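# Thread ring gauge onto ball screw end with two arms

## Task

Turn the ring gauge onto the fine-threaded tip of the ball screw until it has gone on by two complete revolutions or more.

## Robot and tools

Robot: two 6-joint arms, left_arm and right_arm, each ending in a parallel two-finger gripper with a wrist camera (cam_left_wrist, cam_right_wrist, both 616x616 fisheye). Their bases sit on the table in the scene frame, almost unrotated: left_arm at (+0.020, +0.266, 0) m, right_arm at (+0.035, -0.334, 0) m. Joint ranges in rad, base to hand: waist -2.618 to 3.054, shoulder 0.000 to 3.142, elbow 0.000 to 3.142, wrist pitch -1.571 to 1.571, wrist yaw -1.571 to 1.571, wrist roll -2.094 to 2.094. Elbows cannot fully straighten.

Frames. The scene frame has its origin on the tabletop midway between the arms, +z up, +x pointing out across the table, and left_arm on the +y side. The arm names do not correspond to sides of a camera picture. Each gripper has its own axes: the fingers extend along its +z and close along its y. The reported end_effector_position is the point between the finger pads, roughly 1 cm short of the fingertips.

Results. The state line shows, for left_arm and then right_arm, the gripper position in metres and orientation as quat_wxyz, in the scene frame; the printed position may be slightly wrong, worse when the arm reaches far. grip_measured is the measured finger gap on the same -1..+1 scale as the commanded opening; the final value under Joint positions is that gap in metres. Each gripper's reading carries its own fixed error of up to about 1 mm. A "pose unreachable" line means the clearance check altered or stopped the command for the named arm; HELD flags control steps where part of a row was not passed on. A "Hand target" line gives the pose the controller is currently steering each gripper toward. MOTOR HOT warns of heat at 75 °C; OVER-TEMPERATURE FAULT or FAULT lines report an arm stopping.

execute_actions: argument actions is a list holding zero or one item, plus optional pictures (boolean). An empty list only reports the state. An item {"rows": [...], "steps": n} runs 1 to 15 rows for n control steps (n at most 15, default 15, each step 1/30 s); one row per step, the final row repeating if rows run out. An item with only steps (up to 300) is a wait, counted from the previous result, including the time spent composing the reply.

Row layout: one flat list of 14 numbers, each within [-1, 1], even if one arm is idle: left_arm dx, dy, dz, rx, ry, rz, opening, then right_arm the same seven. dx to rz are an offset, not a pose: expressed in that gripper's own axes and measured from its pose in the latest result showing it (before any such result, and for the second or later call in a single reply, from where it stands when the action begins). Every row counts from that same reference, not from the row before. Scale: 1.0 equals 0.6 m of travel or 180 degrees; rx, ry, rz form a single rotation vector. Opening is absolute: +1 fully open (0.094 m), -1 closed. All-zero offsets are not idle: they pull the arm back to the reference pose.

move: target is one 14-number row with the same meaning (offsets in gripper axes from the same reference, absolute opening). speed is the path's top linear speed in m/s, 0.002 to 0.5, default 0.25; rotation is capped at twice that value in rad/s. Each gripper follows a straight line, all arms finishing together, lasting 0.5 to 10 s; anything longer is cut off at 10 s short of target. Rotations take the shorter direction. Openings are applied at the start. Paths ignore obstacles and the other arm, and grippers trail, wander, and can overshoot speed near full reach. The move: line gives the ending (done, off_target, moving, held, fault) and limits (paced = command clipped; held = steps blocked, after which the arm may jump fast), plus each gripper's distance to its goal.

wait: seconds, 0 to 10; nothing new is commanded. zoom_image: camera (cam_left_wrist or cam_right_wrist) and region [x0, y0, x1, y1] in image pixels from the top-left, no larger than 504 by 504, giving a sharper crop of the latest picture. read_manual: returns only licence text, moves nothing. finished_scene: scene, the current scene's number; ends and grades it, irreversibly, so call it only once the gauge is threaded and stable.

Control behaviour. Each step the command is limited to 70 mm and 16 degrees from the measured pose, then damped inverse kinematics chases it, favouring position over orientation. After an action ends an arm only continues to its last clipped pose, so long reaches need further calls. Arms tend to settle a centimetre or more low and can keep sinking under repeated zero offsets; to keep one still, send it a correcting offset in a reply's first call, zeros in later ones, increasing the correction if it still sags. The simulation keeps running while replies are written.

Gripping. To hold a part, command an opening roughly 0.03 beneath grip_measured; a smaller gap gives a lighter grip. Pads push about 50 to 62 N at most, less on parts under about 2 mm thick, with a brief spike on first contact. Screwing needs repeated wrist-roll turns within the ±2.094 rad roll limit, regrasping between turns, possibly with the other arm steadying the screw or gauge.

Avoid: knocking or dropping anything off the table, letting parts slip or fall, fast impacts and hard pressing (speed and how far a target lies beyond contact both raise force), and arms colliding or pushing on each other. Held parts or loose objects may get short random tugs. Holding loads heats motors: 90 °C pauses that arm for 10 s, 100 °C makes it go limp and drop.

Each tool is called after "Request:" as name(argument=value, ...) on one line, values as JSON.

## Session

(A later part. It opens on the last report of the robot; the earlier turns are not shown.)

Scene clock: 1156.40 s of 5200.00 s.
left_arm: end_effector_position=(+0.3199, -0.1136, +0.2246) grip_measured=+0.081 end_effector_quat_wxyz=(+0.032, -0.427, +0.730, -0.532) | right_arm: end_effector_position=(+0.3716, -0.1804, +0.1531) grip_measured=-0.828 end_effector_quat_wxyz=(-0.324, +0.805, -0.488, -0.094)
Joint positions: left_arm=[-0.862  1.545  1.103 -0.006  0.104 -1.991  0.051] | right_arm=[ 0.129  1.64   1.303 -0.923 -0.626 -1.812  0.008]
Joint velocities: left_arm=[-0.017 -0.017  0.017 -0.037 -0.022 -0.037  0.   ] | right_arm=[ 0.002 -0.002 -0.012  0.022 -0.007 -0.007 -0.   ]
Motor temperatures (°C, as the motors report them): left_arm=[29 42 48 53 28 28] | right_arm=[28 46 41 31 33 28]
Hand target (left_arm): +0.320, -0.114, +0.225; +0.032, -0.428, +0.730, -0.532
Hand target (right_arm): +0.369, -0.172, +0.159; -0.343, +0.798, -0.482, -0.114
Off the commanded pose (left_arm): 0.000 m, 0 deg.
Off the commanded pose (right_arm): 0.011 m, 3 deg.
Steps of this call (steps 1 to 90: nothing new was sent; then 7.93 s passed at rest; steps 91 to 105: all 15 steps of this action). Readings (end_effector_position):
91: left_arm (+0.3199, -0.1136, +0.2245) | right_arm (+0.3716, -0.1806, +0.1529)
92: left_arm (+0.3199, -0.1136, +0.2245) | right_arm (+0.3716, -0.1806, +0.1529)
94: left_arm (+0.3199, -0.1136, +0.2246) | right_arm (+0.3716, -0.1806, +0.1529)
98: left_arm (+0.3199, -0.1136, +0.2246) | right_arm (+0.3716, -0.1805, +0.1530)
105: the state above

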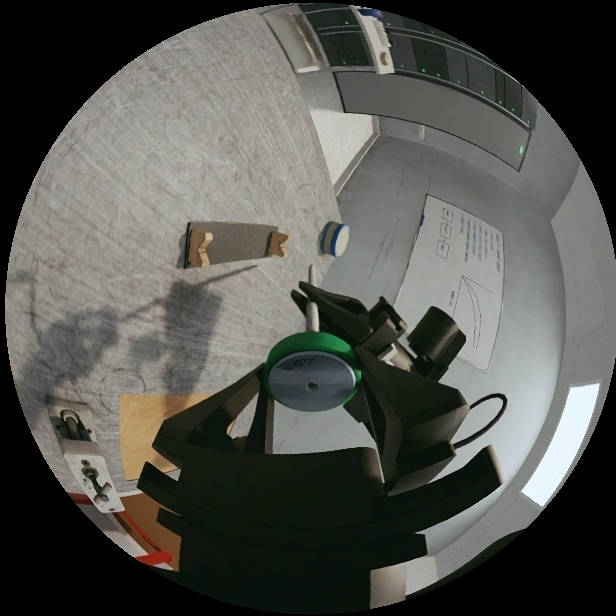

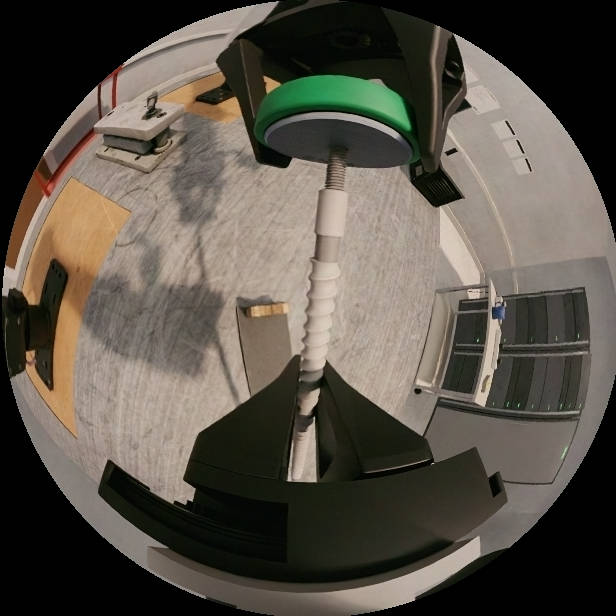

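Request:
execute_actions(actions=[{"rows": [[0,0,0.015,0,0,0.02,0.03,-0.0216,-0.0054,0,0.0057,-0.0232,0.002,-0.86],[0,0,0.015,0,0,0.04,0.03,-0.0216,-0.0054,0,0.0057,-0.0232,0.002,-0.86],[0,0,0.015,0,0,0.06,0.03,-0.0216,-0.0054,0,0.0057,-0.0232,0.002,-0.86],[0,0,0.015,0,0,0.3,0.03,-0.0216,-0.0054,0,0.0057,-0.0232,0.002,-0.86]], "steps": 15}], pictures=false)

Request:
execute_actions(actions=[{"rows": [[0,0,0.015,0,0,0.3,0.03,-0.0216,-0.0054,0,0.0057,-0.0232,0.002,-0.86]], "steps": 15}], pictures=false)

Request:
execute_actions(actions=[{"rows": [[0,0,0.015,0,0,0.2,0.03,-0.0216,-0.0054,0,0.0057,-0.0232,0.002,-0.86]], "steps": 15}])

Request:
zoom_image(camera="cam_right_wrist", region=[280, 90, 400, 210])

Scene clock: 1177.80 s of 5200.00 s.
left_arm: end_effector_position=(+0.3215, -0.1147, +0.2211) grip_measured=+0.081 end_effector_quat_wxyz=(+0.186, -0.198, +0.823, -0.498) | right_arm: end_effector_position=(+0.3727, -0.1813, +0.1503) grip_measured=-0.828 end_effector_quat_wxyz=(-0.322, +0.805, -0.490, -0.094)
Joint positions: left_arm=[-0.862  1.555  1.103  0.     0.1   -1.402  0.051] | right_arm=[ 0.127  1.648  1.303 -0.92  -0.621 -1.812  0.008]
Joint velocities: left_arm=[ 0.007  0.012 -0.012  0.007  0.022  1.223 -0.001] | right_arm=[-0.002  0.002 -0.002 -0.022 -0.022  0.037 -0.001]
Motor temperatures (°C, as the motors report them): left_arm=[29 42 48 53 28 28] | right_arm=[28 46 41 31 33 28]
Hand target (left_arm): +0.324, -0.120, +0.220; +0.239, -0.112, +0.838, -0.477
Hand target (right_arm): +0.368, -0.171, +0.161; -0.348, +0.797, -0.480, -0.119
Off the commanded pose (left_arm): 0.006 m, 20 deg; orientation clipped at the last step of the last action.
Off the commanded pose (right_arm): 0.016 m, 5 deg.
Steps of this call (steps 1 to 90: nothing new was sent; then 17.90 s passed at rest; steps 91 to 105: all 15 steps of this action). Readings (end_effector_position):
91: left_arm (+0.3200, -0.1138, +0.2240) | right_arm (+0.3715, -0.1804, +0.1531)
92: left_arm (+0.3202, -0.1141, +0.2237) | right_arm (+0.3718, -0.1806, +0.1529)
94: left_arm (+0.3208, -0.1146, +0.2227) | right_arm (+0.3722, -0.1811, +0.1520)
98: left_arm (+0.3214, -0.1147, +0.2213) | right_arm (+0.3725, -0.1814, +0.1503)
105: the state above

Scene clock: 1178.30 s of 5200.00 s.
left_arm: end_effector_position=(+0.3235, -0.1154, +0.2180) grip_measured=+0.081 end_effector_quat_wxyz=(+0.342, +0.087, +0.843, -0.405) | right_arm: end_effector_position=(+0.3743, -0.1826, +0.1476) grip_measured=-0.828 end_effector_quat_wxyz=(-0.319, +0.805, -0.492, -0.093)
Joint positions: left_arm=[-0.862  1.565  1.103  0.007  0.095 -0.72   0.051] | right_arm=[ 0.126  1.655  1.303 -0.917 -0.615 -1.812  0.008]
Joint velocities: left_arm=[-0.007  0.032 -0.017  0.007 -0.007  1.297 -0.001] | right_arm=[-0.002 -0.007 -0.007 -0.066  0.022 -0.007 -0.   ]
Motor temperatures (°C, as the motors report them): left_arm=[29 42 48 54 28 28] | right_arm=[28 46 41 31 33 28]
Hand target (left_arm): +0.326, -0.121, +0.217; +0.384, +0.174, +0.829, -0.368
Hand target (right_arm): +0.369, -0.171, +0.158; -0.346, +0.797, -0.482, -0.119
Off the commanded pose (left_arm): 0.007 m, 15 deg; orientation clipped at the last step of the last action.
Off the commanded pose (right_arm): 0.016 m, 5 deg.
Steps of this call (steps 1 to 15: all 15 steps of this action). Readings (end_effector_position):
1: left_arm (+0.3216, -0.1147, +0.2210) | right_arm (+0.3728, -0.1813, +0.1504)
2: left_arm (+0.3218, -0.1149, +0.2207) | right_arm (+0.3730, -0.1815, +0.1503)
4: left_arm (+0.3224, -0.1153, +0.2198) | right_arm (+0.3737, -0.1823, +0.1497)
8: left_arm (+0.3231, -0.1155, +0.2185) | right_arm (+0.3740, -0.1827, +0.1480)
15: the state above

Scene clock: 1178.80 s of 5200.00 s.
left_arm: end_effector_position=(+0.3251, -0.1162, +0.2151) grip_measured=+0.081 end_effector_quat_wxyz=(+0.440, +0.315, +0.788, -0.293) | right_arm: end_effector_position=(+0.3756, -0.1838, +0.1449) grip_measured=-0.828 end_effector_quat_wxyz=(-0.316, +0.805, -0.493, -0.093)
Joint positions: left_arm=[-0.862  1.575  1.103  0.014  0.091 -0.162  0.051] | right_arm=[ 0.124  1.662  1.303 -0.914 -0.611 -1.814  0.008]
Joint velocities: left_arm=[-0.012 -0.022 -0.012  0.007  0.066  0.359 -0.001] | right_arm=[-0.002  0.007 -0.012  0.022 -0.037  0.007  0.   ]
Motor temperatures (°C, as the motors report them): left_arm=[29 42 48 54 28 28] | right_arm=[28 46 41 31 33 28]
Hand target (left_arm): +0.328, -0.122, +0.214; +0.451, +0.342, +0.776, -0.280
Hand target (right_arm): +0.371, -0.173, +0.155; -0.343, +0.797, -0.484, -0.118
Off the commanded pose (left_arm): 0.007 m, 4 deg.
Off the commanded pose (right_arm): 0.016 m, 5 deg.
Steps of this call (steps 1 to 15: all 15 steps of this action). Readings (end_effector_position):
1: left_arm (+0.3235, -0.1154, +0.2180) | right_arm (+0.3743, -0.1826, +0.1476)
2: left_arm (+0.3236, -0.1154, +0.2177) | right_arm (+0.3745, -0.1827, +0.1476)
4: left_arm (+0.3242, -0.1157, +0.2170) | right_arm (+0.3751, -0.1833, +0.1471)
8: left_arm (+0.3250, -0.1162, +0.2154) | right_arm (+0.3754, -0.1838, +0.1454)
15: the state above

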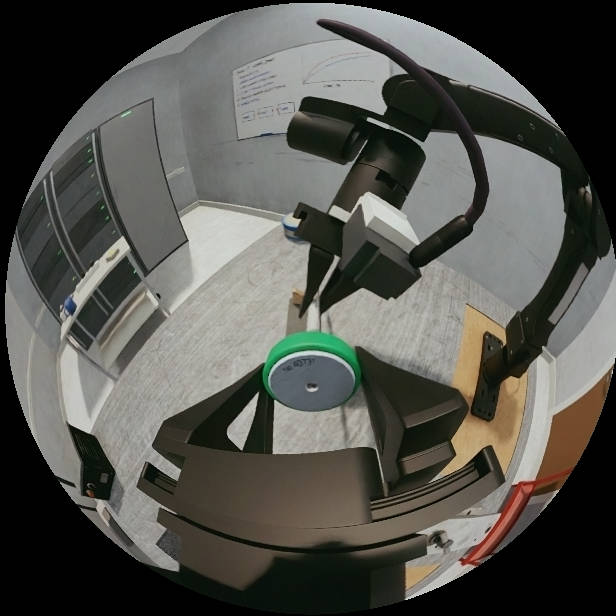

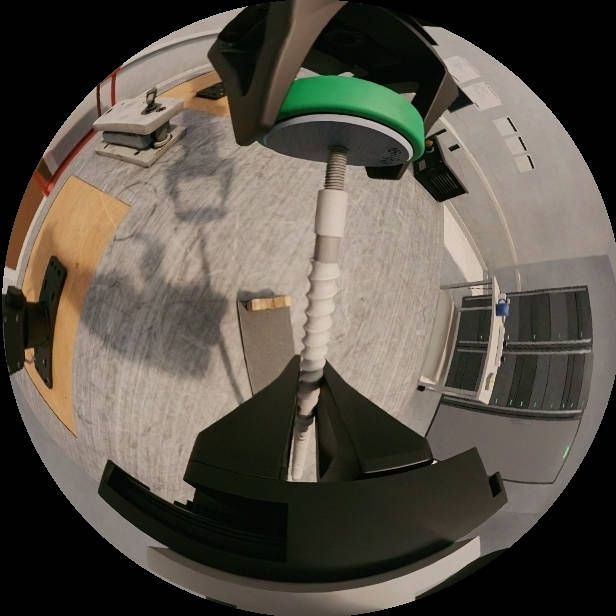

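Region (280, 90, 400, 210) of cam_right_wrist's 616x616 image, scaled by 4.200, with more detail than that image has.

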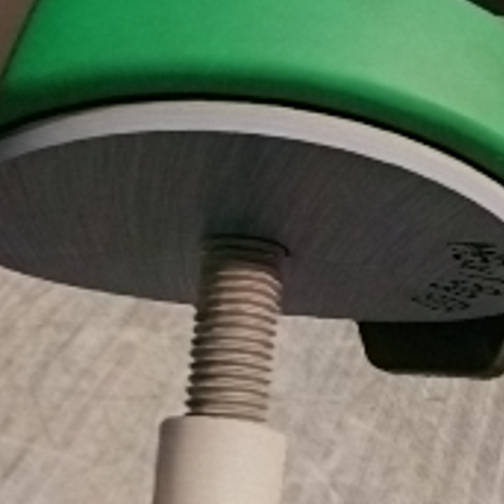

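Request:
execute_actions(actions=[{"rows": [[0,0,0.009,0,0,0.03,0.03,-0.0216,-0.0054,-0.003,0.0057,-0.0232,0.002,-0.86],[0,0,0.009,0,0,0.06,0.03,-0.0216,-0.0054,-0.003,0.0057,-0.0232,0.002,-0.86],[0,0,0.009,0,0,0.3,0.03,-0.0216,-0.0054,-0.003,0.0057,-0.0232,0.002,-0.86]], "steps": 15}], pictures=false)

Request:
execute_actions(actions=[{"rows": [[0,0,0.009,0,0,0.3,0.03,-0.0216,-0.0054,-0.003,0.0057,-0.0232,0.002,-0.86]], "steps": 15}], pictures=false)

Request:
execute_actions(actions=[{"rows": [[0,0,0.009,0,0,0.28,0.03,-0.0216,-0.0054,-0.003,0.0057,-0.0232,0.002,-0.86]], "steps": 15}], pictures=false)

Request:
wait(seconds=0.4)

Request:
zoom_image(camera="cam_right_wrist", region=[280, 90, 400, 210])

Scene clock: 1193.90 s of 5200.00 s.
left_arm: end_effector_position=(+0.3254, -0.1161, +0.2152) grip_measured=+0.081 end_effector_quat_wxyz=(+0.513, +0.557, +0.640, -0.130) | right_arm: end_effector_position=(+0.3757, -0.1840, +0.1449) grip_measured=-0.828 end_effector_quat_wxyz=(-0.316, +0.805, -0.493, -0.093)
Joint positions: left_arm=[-0.862  1.575  1.103  0.014  0.089  0.512  0.051] | right_arm=[ 0.123  1.662  1.303 -0.914 -0.612 -1.817  0.008]
Joint velocities: left_arm=[-0.007 -0.012 -0.022  0.022 -0.095  1.341 -0.   ] | right_arm=[ 0.007  0.012  0.002 -0.022 -0.037 -0.007 -0.002]
Motor temperatures (°C, as the motors report them): left_arm=[29 41 49 54 28 28] | right_arm=[28 47 41 31 33 28]
Hand target (left_arm): +0.328, -0.120, +0.213; +0.524, +0.620, +0.579, -0.075
Hand target (right_arm): +0.372, -0.175, +0.154; -0.340, +0.797, -0.485, -0.118
Off the commanded pose (left_arm): 0.005 m, 15 deg; orientation clipped at the last step of the last action.
Off the commanded pose (right_arm): 0.014 m, 4 deg.
Steps of this call (steps 1 to 90: nothing new was sent; then 11.60 s passed at rest; steps 91 to 105: all 15 steps of this action). Readings (end_effector_position):
91: left_arm (+0.3251, -0.1162, +0.2151) | right_arm (+0.3756, -0.1839, +0.1449)
92: left_arm (+0.3251, -0.1163, +0.2152) | right_arm (+0.3757, -0.1840, +0.1449)
94: left_arm (+0.3252, -0.1162, +0.2152) | right_arm (+0.3757, -0.1840, +0.1449)
98: left_arm (+0.3252, -0.1162, +0.2152) | right_arm (+0.3757, -0.1840, +0.1449)
105: the state above

Scene clock: 1194.40 s of 5200.00 s.
left_arm: end_effector_position=(+0.3256, -0.1160, +0.2153) grip_measured=+0.081 end_effector_quat_wxyz=(+0.527, +0.743, +0.410, +0.054) | right_arm: end_effector_position=(+0.3756, -0.1839, +0.1450) grip_measured=-0.828 end_effector_quat_wxyz=(-0.317, +0.805, -0.493, -0.093)
Joint positions: left_arm=[-0.862  1.575  1.103  0.015  0.088  1.212  0.051] | right_arm=[ 0.123  1.662  1.303 -0.914 -0.612 -1.817  0.008]
Joint velocities: left_arm=[ 0.002 -0.007  0.012 -0.007 -0.022  1.341  0.   ] | right_arm=[-0.017 -0.007 -0.022  0.037  0.007 -0.022  0.001]
Motor temperatures (°C, as the motors report them): left_arm=[29 41 49 54 28 28] | right_arm=[28 47 41 31 33 28]
Hand target (left_arm): +0.328, -0.120, +0.213; +0.518, +0.781, +0.332, +0.110
Hand target (right_arm): +0.372, -0.175, +0.154; -0.341, +0.797, -0.485, -0.117
Off the commanded pose (left_arm): 0.005 m, 14 deg; orientation clipped at the last step of the last action.
Off the commanded pose (right_arm): 0.013 m, 4 deg.
Steps of this call (steps 1 to 15: all 15 steps of this action). Readings (end_effector_position):
1: left_arm (+0.3254, -0.1161, +0.2152) | right_arm (+0.3756, -0.1839, +0.1450)
2: left_arm (+0.3254, -0.1161, +0.2152) | right_arm (+0.3756, -0.1839, +0.1450)
4: left_arm (+0.3254, -0.1161, +0.2152) | right_arm (+0.3756, -0.1839, +0.1450)
8: left_arm (+0.3255, -0.1160, +0.2152) | right_arm (+0.3756, -0.1839, +0.1450)
15: the state above

Scene clock: 1194.90 s of 5200.00 s.
left_arm: end_effector_position=(+0.3257, -0.1161, +0.2157) grip_measured=+0.081 end_effector_quat_wxyz=(+0.477, +0.837, +0.133, +0.230) | right_arm: end_effector_position=(+0.3756, -0.1838, +0.1451) grip_measured=-0.828 end_effector_quat_wxyz=(-0.317, +0.805, -0.492, -0.093)
Joint positions: left_arm=[-0.862  1.575  1.103  0.016  0.088  1.905  0.051] | right_arm=[ 0.123  1.662  1.303 -0.914 -0.613 -1.817  0.008]
Joint velocities: left_arm=[-0.012 -0.012  0.007  0.037 -0.037  1.092 -0.001] | right_arm=[-0.012  0.002 -0.007 -0.022  0.007  0.081 -0.001]
Motor temperatures (°C, as the motors report them): left_arm=[29 41 49 54 28 28] | right_arm=[28 47 41 31 33 28]
Hand target (left_arm): +0.328, -0.120, +0.213; +0.455, +0.846, +0.063, +0.271
Hand target (right_arm): +0.372, -0.175, +0.154; -0.341, +0.797, -0.484, -0.117
Off the commanded pose (left_arm): 0.005 m, 11 deg.
Off the commanded pose (right_arm): 0.013 m, 4 deg.
Steps of this call (steps 1 to 15: all 15 steps of this action). Readings (end_effector_position):
1: left_arm (+0.3257, -0.1160, +0.2154) | right_arm (+0.3756, -0.1838, +0.1451)
2: left_arm (+0.3257, -0.1160, +0.2154) | right_arm (+0.3756, -0.1838, +0.1451)
4: left_arm (+0.3257, -0.1161, +0.2155) | right_arm (+0.3756, -0.1838, +0.1451)
8: left_arm (+0.3257, -0.1161, +0.2156) | right_arm (+0.3756, -0.1838, +0.1451)
15: the state above

Scene clock: 1195.30 s of 5200.00 s.
left_arm: end_effector_position=(+0.3258, -0.1162, +0.2157) grip_measured=+0.081 end_effector_quat_wxyz=(+0.459, +0.845, +0.070, +0.265) | right_arm: end_effector_position=(+0.3756, -0.1837, +0.1451) grip_measured=-0.828 end_effector_quat_wxyz=(-0.317, +0.805, -0.492, -0.093)
Joint positions: left_arm=[-0.862  1.575  1.103  0.017  0.088  2.055  0.051] | right_arm=[ 0.123  1.662  1.303 -0.914 -0.614 -1.817  0.008]
Joint velocities: left_arm=[-0.007  0.012 -0.007 -0.007 -0.037  0.139  0.001] | right_arm=[ 0.002  0.002 -0.007  0.007  0.066  0.007 -0.   ]
Motor temperatures (°C, as the motors report them): left_arm=[29 41 49 54 28 28] | right_arm=[28 47 41 31 33 28]
Hand target (left_arm): +0.328, -0.120, +0.213; +0.455, +0.846, +0.063, +0.271
Hand target (right_arm): +0.372, -0.175, +0.154; -0.341, +0.797, -0.484, -0.118
Off the commanded pose (left_arm): 0.005 m, 2 deg.
Off the commanded pose (right_arm): 0.013 m, 4 deg.
Steps of this call (steps 1 to 12: nothing new was sent). Readings (end_effector_position):
1: left_arm (+0.3257, -0.1161, +0.2157) | right_arm (+0.3756, -0.1838, +0.1451)
2: left_arm (+0.3257, -0.1161, +0.2157) | right_arm (+0.3756, -0.1838, +0.1451)
4: left_arm (+0.3258, -0.1162, +0.2157) | right_arm (+0.3756, -0.1837, +0.1451)
8: left_arm (+0.3258, -0.1162, +0.2157) | right_arm (+0.3756, -0.1837, +0.1451)
12: the state above

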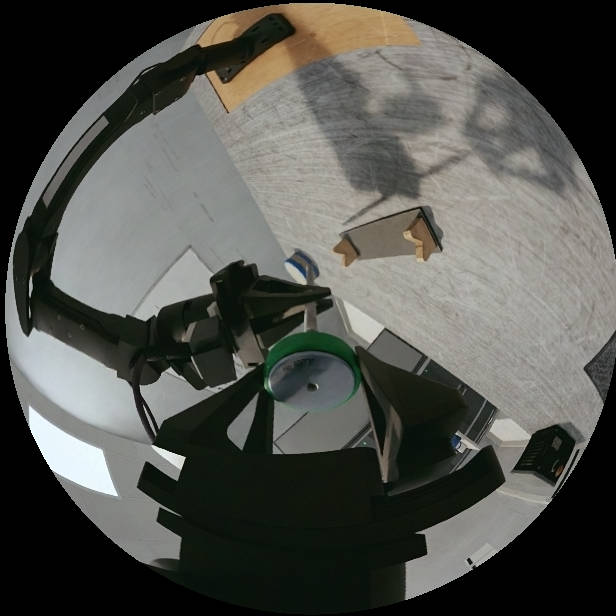

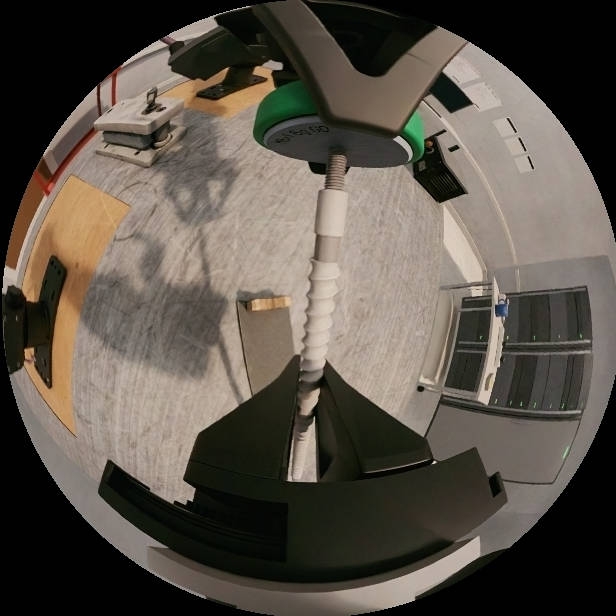

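Region (280, 90, 400, 210) of cam_right_wrist's 616x616 image, scaled by 4.200, with more detail than that image has.

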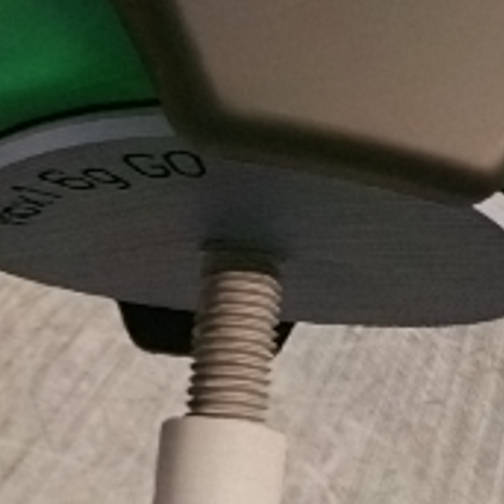

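Request:
execute_actions(actions=[{"rows": [[0,0,0,0,0,0,0.09,-0.0173,-0.0044,-0.003,0.0047,-0.0185,0.002,-0.86],[0,0,0,0,0,0,0.12,-0.0173,-0.0044,-0.003,0.0047,-0.0185,0.002,-0.86],[0,0,0,0,0,0,0.17,-0.0173,-0.0044,-0.003,0.0047,-0.0185,0.002,-0.86],[0,0,0,0,0,0,0.25,-0.0173,-0.0044,-0.003,0.0047,-0.0185,0.002,-0.86],[0,0,0,0,0,0,0.35,-0.0173,-0.0044,-0.003,0.0047,-0.0185,0.002,-0.86],[0,0,0,0,0,-0.05,0.45,-0.0173,-0.0044,-0.003,0.0047,-0.0185,0.002,-0.86],[0,0,0,0,0,-0.3,0.5,-0.0173,-0.0044,-0.003,0.0047,-0.0185,0.002,-0.86]], "steps": 15}], pictures=false)

Request:
execute_actions(actions=[{"rows": [[0,0,0,0,0,-0.3,0.5,-0.0173,-0.0044,-0.003,0.0047,-0.0185,0.002,-0.86]], "steps": 15}], pictures=false)

Request:
execute_actions(actions=[{"rows": [[0,0,0,0,0,-0.3,0.5,-0.0173,-0.0044,-0.003,0.0047,-0.0185,0.002,-0.86]], "steps": 15}], pictures=false)

Request:
execute_actions(actions=[{"rows": [[0,0,0,0,0,-0.3,0.5,-0.0173,-0.0044,-0.003,0.0047,-0.0185,0.002,-0.86]], "steps": 15}], pictures=false)

Request:
execute_actions(actions=[{"rows": [[0,0,0,0,0,-0.3,0.5,-0.0173,-0.0044,-0.003,0.0047,-0.0185,0.002,-0.86]], "steps": 15}], pictures=false)

Request:
execute_actions(actions=[{"rows": [[0,0,0,0,0,-0.28,0.5,-0.0173,-0.0044,-0.003,0.0047,-0.0185,0.002,-0.86]], "steps": 15}], pictures=false)

Request:
wait(seconds=0.4)

Request:
zoom_image(camera="cam_right_wrist", region=[280, 90, 400, 210])

Request:
zoom_image(camera="cam_left_wrist", region=[230, 210, 430, 410])

Scene clock: 1211.50 s of 5200.00 s.
left_arm: end_effector_position=(+0.3258, -0.1163, +0.2160) grip_measured=+0.498 end_effector_quat_wxyz=(+0.505, +0.812, +0.244, +0.164) | right_arm: end_effector_position=(+0.3755, -0.1836, +0.1452) grip_measured=-0.828 end_effector_quat_wxyz=(-0.317, +0.806, -0.492, -0.093)
Joint positions: left_arm=[-0.862  1.575  1.103  0.018  0.088  1.636  0.07 ] | right_arm=[ 0.123  1.662  1.303 -0.914 -0.614 -1.818  0.008]
Joint velocities: left_arm=[ 0.007  0.017  0.007  0.037 -0.066 -1.355  0.002] | right_arm=[ 0.022  0.002 -0.002  0.051 -0.037 -0.022 -0.001]
Motor temperatures (°C, as the motors report them): left_arm=[29 41 49 54 28 28] | right_arm=[28 47 42 31 33 28]
Hand target (left_arm): +0.326, -0.116, +0.216; +0.519, +0.783, +0.326, +0.109
Hand target (right_arm): +0.373, -0.177, +0.153; -0.337, +0.798, -0.486, -0.113
Off the commanded pose (left_arm): 0.000 m, 30 deg; orientation clipped at the last step of the last action.
Off the commanded pose (right_arm): 0.011 m, 3 deg.
Steps of this call (steps 1 to 90: nothing new was sent; then 12.70 s passed at rest; steps 91 to 105: all 15 steps of this action). Readings (end_effector_position):
91: left_arm (+0.3258, -0.1162, +0.2157) | right_arm (+0.3756, -0.1837, +0.1451)
92: left_arm (+0.3258, -0.1162, +0.2157) | right_arm (+0.3756, -0.1838, +0.1451)
94: left_arm (+0.3258, -0.1162, +0.2157) | right_arm (+0.3755, -0.1837, +0.1452)
98: left_arm (+0.3258, -0.1163, +0.2160) | right_arm (+0.3755, -0.1836, +0.1452)
105: the state above

Scene clock: 1212.00 s of 5200.00 s.
left_arm: end_effector_position=(+0.3258, -0.1163, +0.2160) grip_measured=+0.498 end_effector_quat_wxyz=(+0.530, +0.682, +0.503, -0.015) | right_arm: end_effector_position=(+0.3755, -0.1836, +0.1452) grip_measured=-0.828 end_effector_quat_wxyz=(-0.317, +0.806, -0.491, -0.093)
Joint positions: left_arm=[-0.862  1.575  1.103  0.018  0.088  0.95   0.07 ] | right_arm=[ 0.123  1.662  1.303 -0.914 -0.614 -1.82   0.008]
Joint velocities: left_arm=[ 0.002 -0.012 -0.007  0.007 -0.007 -1.297  0.001] | right_arm=[ 0.002 -0.007 -0.007  0.007  0.066 -0.022  0.   ]
Motor temperatures (°C, as the motors report them): left_arm=[29 41 49 54 28 28] | right_arm=[28 47 42 31 33 28]
Hand target (left_arm): +0.326, -0.116, +0.216; +0.525, +0.627, +0.571, -0.072
Hand target (right_arm): +0.373, -0.176, +0.153; -0.337, +0.799, -0.486, -0.113
Off the commanded pose (left_arm): 0.000 m, 15 deg; orientation clipped at the last step of the last action.
Off the commanded pose (right_arm): 0.011 m, 3 deg.
Steps of this call (steps 1 to 15: all 15 steps of this action). Readings (end_effector_position):
1: left_arm (+0.3258, -0.1163, +0.2160) | right_arm (+0.3755, -0.1836, +0.1452)
2: left_arm (+0.3258, -0.1163, +0.2160) | right_arm (+0.3755, -0.1836, +0.1452)
4: left_arm (+0.3258, -0.1163, +0.2160) | right_arm (+0.3755, -0.1836, +0.1452)
8: left_arm (+0.3258, -0.1163, +0.2160) | right_arm (+0.3755, -0.1836, +0.1452)
15: the state above

Scene clock: 1212.50 s of 5200.00 s.
left_arm: end_effector_position=(+0.3258, -0.1163, +0.2160) grip_measured=+0.498 end_effector_quat_wxyz=(+0.494, +0.472, +0.704, -0.193) | right_arm: end_effector_position=(+0.3755, -0.1836, +0.1452) grip_measured=-0.828 end_effector_quat_wxyz=(-0.317, +0.806, -0.490, -0.093)
Joint positions: left_arm=[-0.862  1.575  1.103  0.018  0.088  0.26   0.07 ] | right_arm=[ 0.123  1.662  1.303 -0.914 -0.614 -1.822  0.008]
Joint velocities: left_arm=[-0.002  0.007  0.002 -0.007 -0.022 -1.414  0.001] | right_arm=[ 0.027 -0.002  0.002  0.007  0.037 -0.037  0.001]
Motor temperatures (°C, as the motors report them): left_arm=[29 41 49 54 28 28] | right_arm=[28 47 42 31 33 28]
Hand target (left_arm): +0.326, -0.116, +0.216; +0.470, +0.398, +0.749, -0.245
Hand target (right_arm): +0.373, -0.176, +0.153; -0.337, +0.799, -0.485, -0.113
Off the commanded pose (left_arm): 0.000 m, 14 deg; orientation clipped at the last step of the last action.
Off the commanded pose (right_arm): 0.011 m, 3 deg.
Steps of this call (steps 1 to 15: all 15 steps of this action). Readings (end_effector_position):
1: left_arm (+0.3258, -0.1163, +0.2160) | right_arm (+0.3755, -0.1836, +0.1452)
2: left_arm (+0.3258, -0.1163, +0.2160) | right_arm (+0.3755, -0.1836, +0.1452)
4: left_arm (+0.3258, -0.1163, +0.2160) | right_arm (+0.3755, -0.1836, +0.1452)
8: left_arm (+0.3258, -0.1163, +0.2160) | right_arm (+0.3755, -0.1836, +0.1452)
15: the state above

Scene clock: 1213.00 s of 5200.00 s.
left_arm: end_effector_position=(+0.3256, -0.1164, +0.2160) grip_measured=+0.498 end_effector_quat_wxyz=(+0.398, +0.204, +0.823, -0.351) | right_arm: end_effector_position=(+0.3755, -0.1836, +0.1452) grip_measured=-0.828 end_effector_quat_wxyz=(-0.318, +0.807, -0.490, -0.092)
Joint positions: left_arm=[-0.862  1.575  1.103  0.018  0.09  -0.436  0.07 ] | right_arm=[ 0.123  1.662  1.303 -0.914 -0.614 -1.823  0.008]
Joint velocities: left_arm=[-0.017  0.012 -0.002  0.022 -0.022 -1.341  0.   ] | right_arm=[-0.002 -0.017 -0.002  0.007 -0.125  0.022 -0.   ]
Motor temperatures (°C, as the motors report them): left_arm=[29 41 48 54 28 28] | right_arm=[28 47 42 31 33 28]
Hand target (left_arm): +0.326, -0.116, +0.216; +0.358, +0.119, +0.839, -0.391
Hand target (right_arm): +0.372, -0.176, +0.153; -0.337, +0.799, -0.484, -0.113
Off the commanded pose (left_arm): 0.000 m, 14 deg; orientation clipped at the last step of the last action.
Off the commanded pose (right_arm): 0.011 m, 3 deg.
Steps of this call (steps 1 to 15: all 15 steps of this action). Readings (end_effector_position):
1: left_arm (+0.3258, -0.1163, +0.2160) | right_arm (+0.3755, -0.1836, +0.1452)
2: left_arm (+0.3258, -0.1163, +0.2160) | right_arm (+0.3755, -0.1836, +0.1452)
4: left_arm (+0.3258, -0.1163, +0.2160) | right_arm (+0.3755, -0.1836, +0.1452)
8: left_arm (+0.3257, -0.1163, +0.2160) | right_arm (+0.3755, -0.1836, +0.1452)
15: the state above

Scene clock: 1213.50 s of 5200.00 s.
left_arm: end_effector_position=(+0.3250, -0.1169, +0.2160) grip_measured=+0.498 end_effector_quat_wxyz=(+0.252, -0.091, +0.843, -0.467) | right_arm: end_effector_position=(+0.3755, -0.1836, +0.1452) grip_measured=-0.828 end_effector_quat_wxyz=(-0.318, +0.807, -0.489, -0.092)
Joint positions: left_arm=[-0.862  1.575  1.103  0.018  0.094 -1.138  0.07 ] | right_arm=[ 0.123  1.662  1.303 -0.914 -0.614 -1.825  0.008]
Joint velocities: left_arm=[ 0.012  0.007  0.002 -0.066 -0.022 -1.37  -0.   ] | right_arm=[ 0.002  0.007  0.002  0.007 -0.051 -0.051  0.001]
Motor temperatures (°C, as the motors report them): left_arm=[29 41 48 54 28 28] | right_arm=[28 47 42 31 33 28]
Hand target (left_arm): +0.326, -0.116, +0.216; +0.201, -0.177, +0.829, -0.491
Hand target (right_arm): +0.372, -0.176, +0.153; -0.337, +0.800, -0.484, -0.112
Off the commanded pose (left_arm): 0.001 m, 14 deg; orientation clipped at the last step of the last action.
Off the commanded pose (right_arm): 0.011 m, 3 deg.
Steps of this call (steps 1 to 15: all 15 steps of this action). Readings (end_effector_position):
1: left_arm (+0.3255, -0.1165, +0.2160) | right_arm (+0.3755, -0.1836, +0.1452)
2: left_arm (+0.3255, -0.1165, +0.2160) | right_arm (+0.3755, -0.1836, +0.1452)
4: left_arm (+0.3254, -0.1166, +0.2160) | right_arm (+0.3755, -0.1836, +0.1452)
8: left_arm (+0.3252, -0.1167, +0.2160) | right_arm (+0.3755, -0.1836, +0.1452)
15: the state above

Scene clock: 1214.00 s of 5200.00 s.
left_arm: end_effector_position=(+0.3242, -0.1174, +0.2161) grip_measured=+0.498 end_effector_quat_wxyz=(+0.074, -0.372, +0.762, -0.526) | right_arm: end_effector_position=(+0.3755, -0.1836, +0.1452) grip_measured=-0.828 end_effector_quat_wxyz=(-0.318, +0.808, -0.488, -0.092)
Joint positions: left_arm=[-0.862  1.575  1.103  0.018  0.099 -1.836  0.07 ] | right_arm=[ 0.123  1.662  1.303 -0.914 -0.614 -1.827  0.008]
Joint velocities: left_arm=[ 0.007 -0.002 -0.002  0.066  0.007 -1.018 -0.001] | right_arm=[-0.012 -0.002 -0.017  0.022  0.081 -0.037  0.001]
Motor temperatures (°C, as the motors report them): left_arm=[29 41 48 54 28 28] | right_arm=[28 47 42 31 33 28]
Hand target (left_arm): +0.325, -0.117, +0.216; +0.031, -0.434, +0.728, -0.530
Hand target (right_arm): +0.372, -0.176, +0.153; -0.337, +0.800, -0.483, -0.112
Off the commanded pose (left_arm): 0.001 m, 10 deg.
Off the commanded pose (right_arm): 0.011 m, 3 deg.
Steps of this call (steps 1 to 15: all 15 steps of this action). Readings (end_effector_position):
1: left_arm (+0.3249, -0.1169, +0.2160) | right_arm (+0.3755, -0.1836, +0.1452)
2: left_arm (+0.3248, -0.1170, +0.2160) | right_arm (+0.3755, -0.1836, +0.1452)
4: left_arm (+0.3247, -0.1171, +0.2161) | right_arm (+0.3755, -0.1836, +0.1452)
8: left_arm (+0.3243, -0.1173, +0.2161) | right_arm (+0.3755, -0.1836, +0.1452)
15: the state above

Scene clock: 1214.40 s of 5200.00 s.
left_arm: end_effector_position=(+0.3242, -0.1174, +0.2161) grip_measured=+0.498 end_effector_quat_wxyz=(+0.035, -0.427, +0.732, -0.530) | right_arm: end_effector_position=(+0.3755, -0.1836, +0.1452) grip_measured=-0.828 end_effector_quat_wxyz=(-0.318, +0.808, -0.488, -0.092)
Joint positions: left_arm=[-0.862  1.575  1.103  0.018  0.099 -1.985  0.07 ] | right_arm=[ 0.123  1.662  1.303 -0.914 -0.614 -1.827  0.008]
Joint velocities: left_arm=[-0.007 -0.002  0.002 -0.051  0.007 -0.154 -0.001] | right_arm=[-0.002  0.012 -0.012 -0.022  0.066 -0.022  0.   ]
Motor temperatures (°C, as the motors report them): left_arm=[29 41 48 54 28 28] | right_arm=[28 47 42 31 33 28]
Hand target (left_arm): +0.325, -0.117, +0.216; +0.031, -0.434, +0.728, -0.530
Hand target (right_arm): +0.372, -0.176, +0.153; -0.337, +0.800, -0.483, -0.112
Off the commanded pose (left_arm): 0.001 m, 2 deg.
Off the commanded pose (right_arm): 0.011 m, 3 deg.
Steps of this call (steps 1 to 12: nothing new was sent). Readings (end_effector_position):
1: left_arm (+0.3242, -0.1174, +0.2161) | right_arm (+0.3755, -0.1836, +0.1452)
2: left_arm (+0.3242, -0.1174, +0.2161) | right_arm (+0.3755, -0.1836, +0.1452)
4: left_arm (+0.3242, -0.1174, +0.2161) | right_arm (+0.3755, -0.1836, +0.1452)
8: left_arm (+0.3242, -0.1174, +0.2161) | right_arm (+0.3755, -0.1836, +0.1452)
12: the state above

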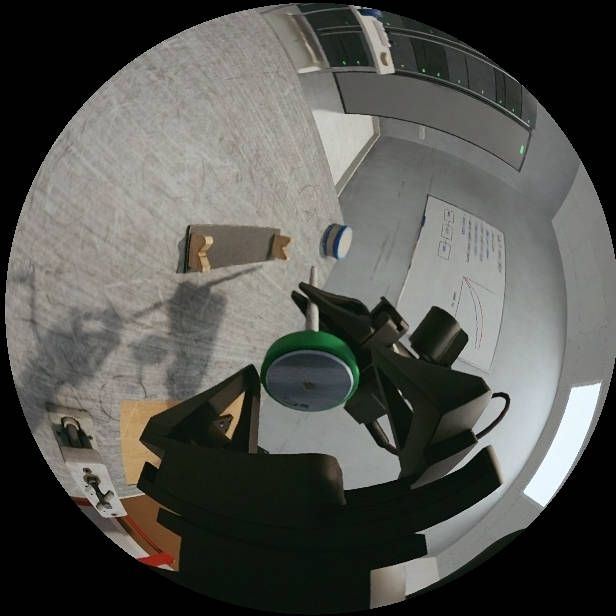

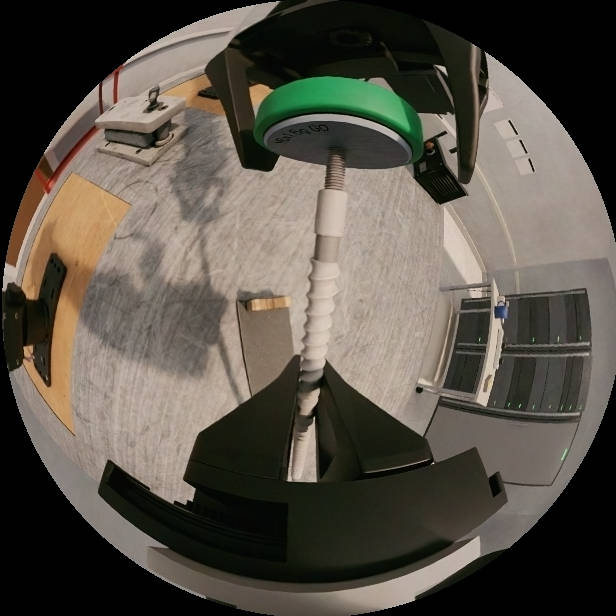

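Region (280, 90, 400, 210) of cam_right_wrist's 616x616 image, scaled by 4.200, with more detail than that image has.

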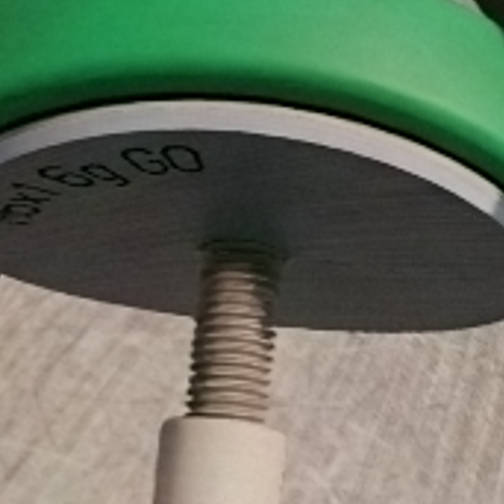

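Region (230, 210, 430, 410) of cam_left_wrist's 616x616 image, scaled by 2.520, with more detail than that image has.

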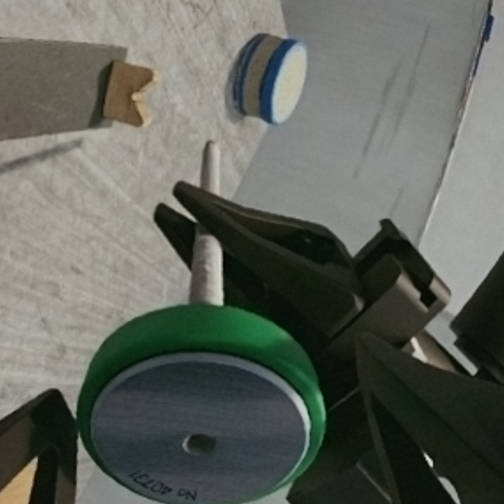

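Request:
execute_actions(actions=[{"rows": [[-0.0049,-0.0022,0,0.0023,-0.0052,-0.01,0.4,-0.0173,-0.0044,-0.003,0.0047,-0.0185,0.008,-0.86],[-0.0049,-0.0022,0,0.0023,-0.0052,-0.01,0.3,-0.0173,-0.0044,-0.003,0.0047,-0.0185,0.008,-0.86],[-0.0049,-0.0022,0,0.0023,-0.0052,-0.01,0.22,-0.0173,-0.0044,-0.003,0.0047,-0.0185,0.008,-0.86]], "steps": 15}])

Scene clock: 1224.23 s of 5200.00 s.
left_arm: end_effector_position=(+0.3256, -0.1164, +0.2161) grip_measured=+0.222 end_effector_quat_wxyz=(+0.033, -0.439, +0.725, -0.530) | right_arm: end_effector_position=(+0.3755, -0.1836, +0.1452) grip_measured=-0.828 end_effector_quat_wxyz=(-0.317, +0.806, -0.490, -0.093)
Joint positions: left_arm=[-0.862  1.575  1.103  0.018  0.089 -2.01   0.057] | right_arm=[ 0.123  1.662  1.303 -0.914 -0.614 -1.822  0.008]
Joint velocities: left_arm=[ 0.012 -0.002  0.002  0.022 -0.022  0.007 -0.   ] | right_arm=[ 0.007 -0.027 -0.017 -0.022  0.007  0.007 -0.   ]
Motor temperatures (°C, as the motors report them): left_arm=[29 42 48 54 28 28] | right_arm=[28 47 42 31 33 28]
Hand target (left_arm): +0.327, -0.116, +0.216; +0.035, -0.443, +0.723, -0.529
Hand target (right_arm): +0.372, -0.177, +0.153; -0.336, +0.796, -0.490, -0.115
Off the commanded pose (left_arm): 0.001 m, 1 deg.
Off the commanded pose (right_arm): 0.011 m, 4 deg.
Steps of this call (steps 1 to 90: nothing new was sent; then 6.33 s passed at rest; steps 91 to 105: all 15 steps of this action). Readings (end_effector_position):
91: left_arm (+0.3244, -0.1173, +0.2161) | right_arm (+0.3755, -0.1836, +0.1452)
92: left_arm (+0.3247, -0.1172, +0.2161) | right_arm (+0.3755, -0.1836, +0.1452)
94: left_arm (+0.3250, -0.1169, +0.2161) | right_arm (+0.3755, -0.1836, +0.1452)
98: left_arm (+0.3254, -0.1166, +0.2161) | right_arm (+0.3755, -0.1836, +0.1452)
105: the state above

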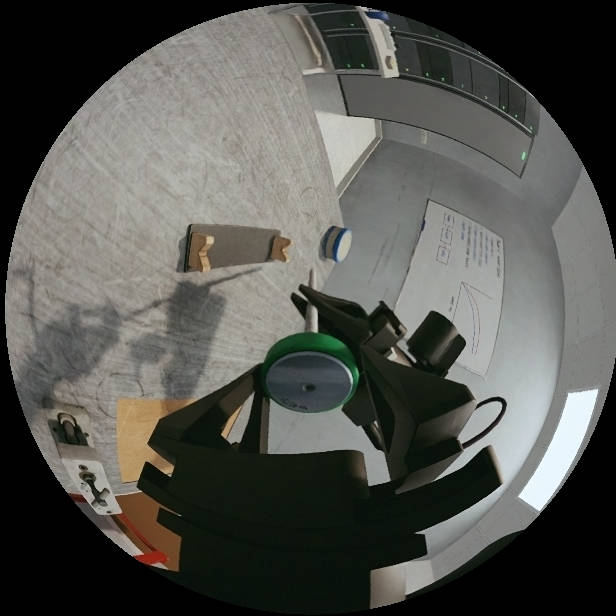

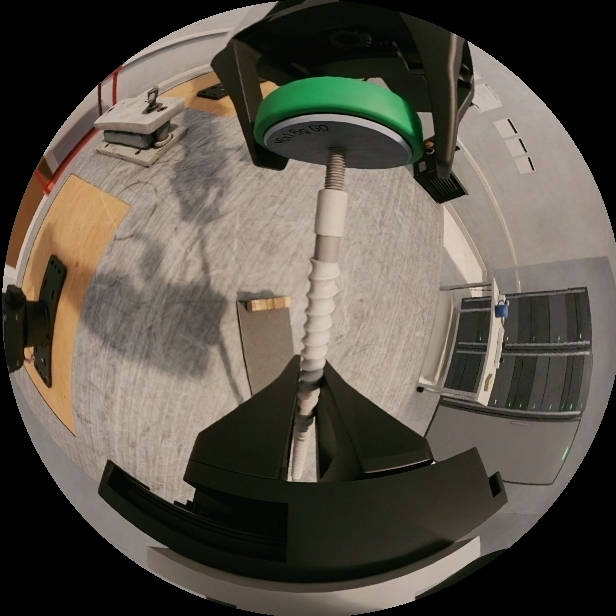

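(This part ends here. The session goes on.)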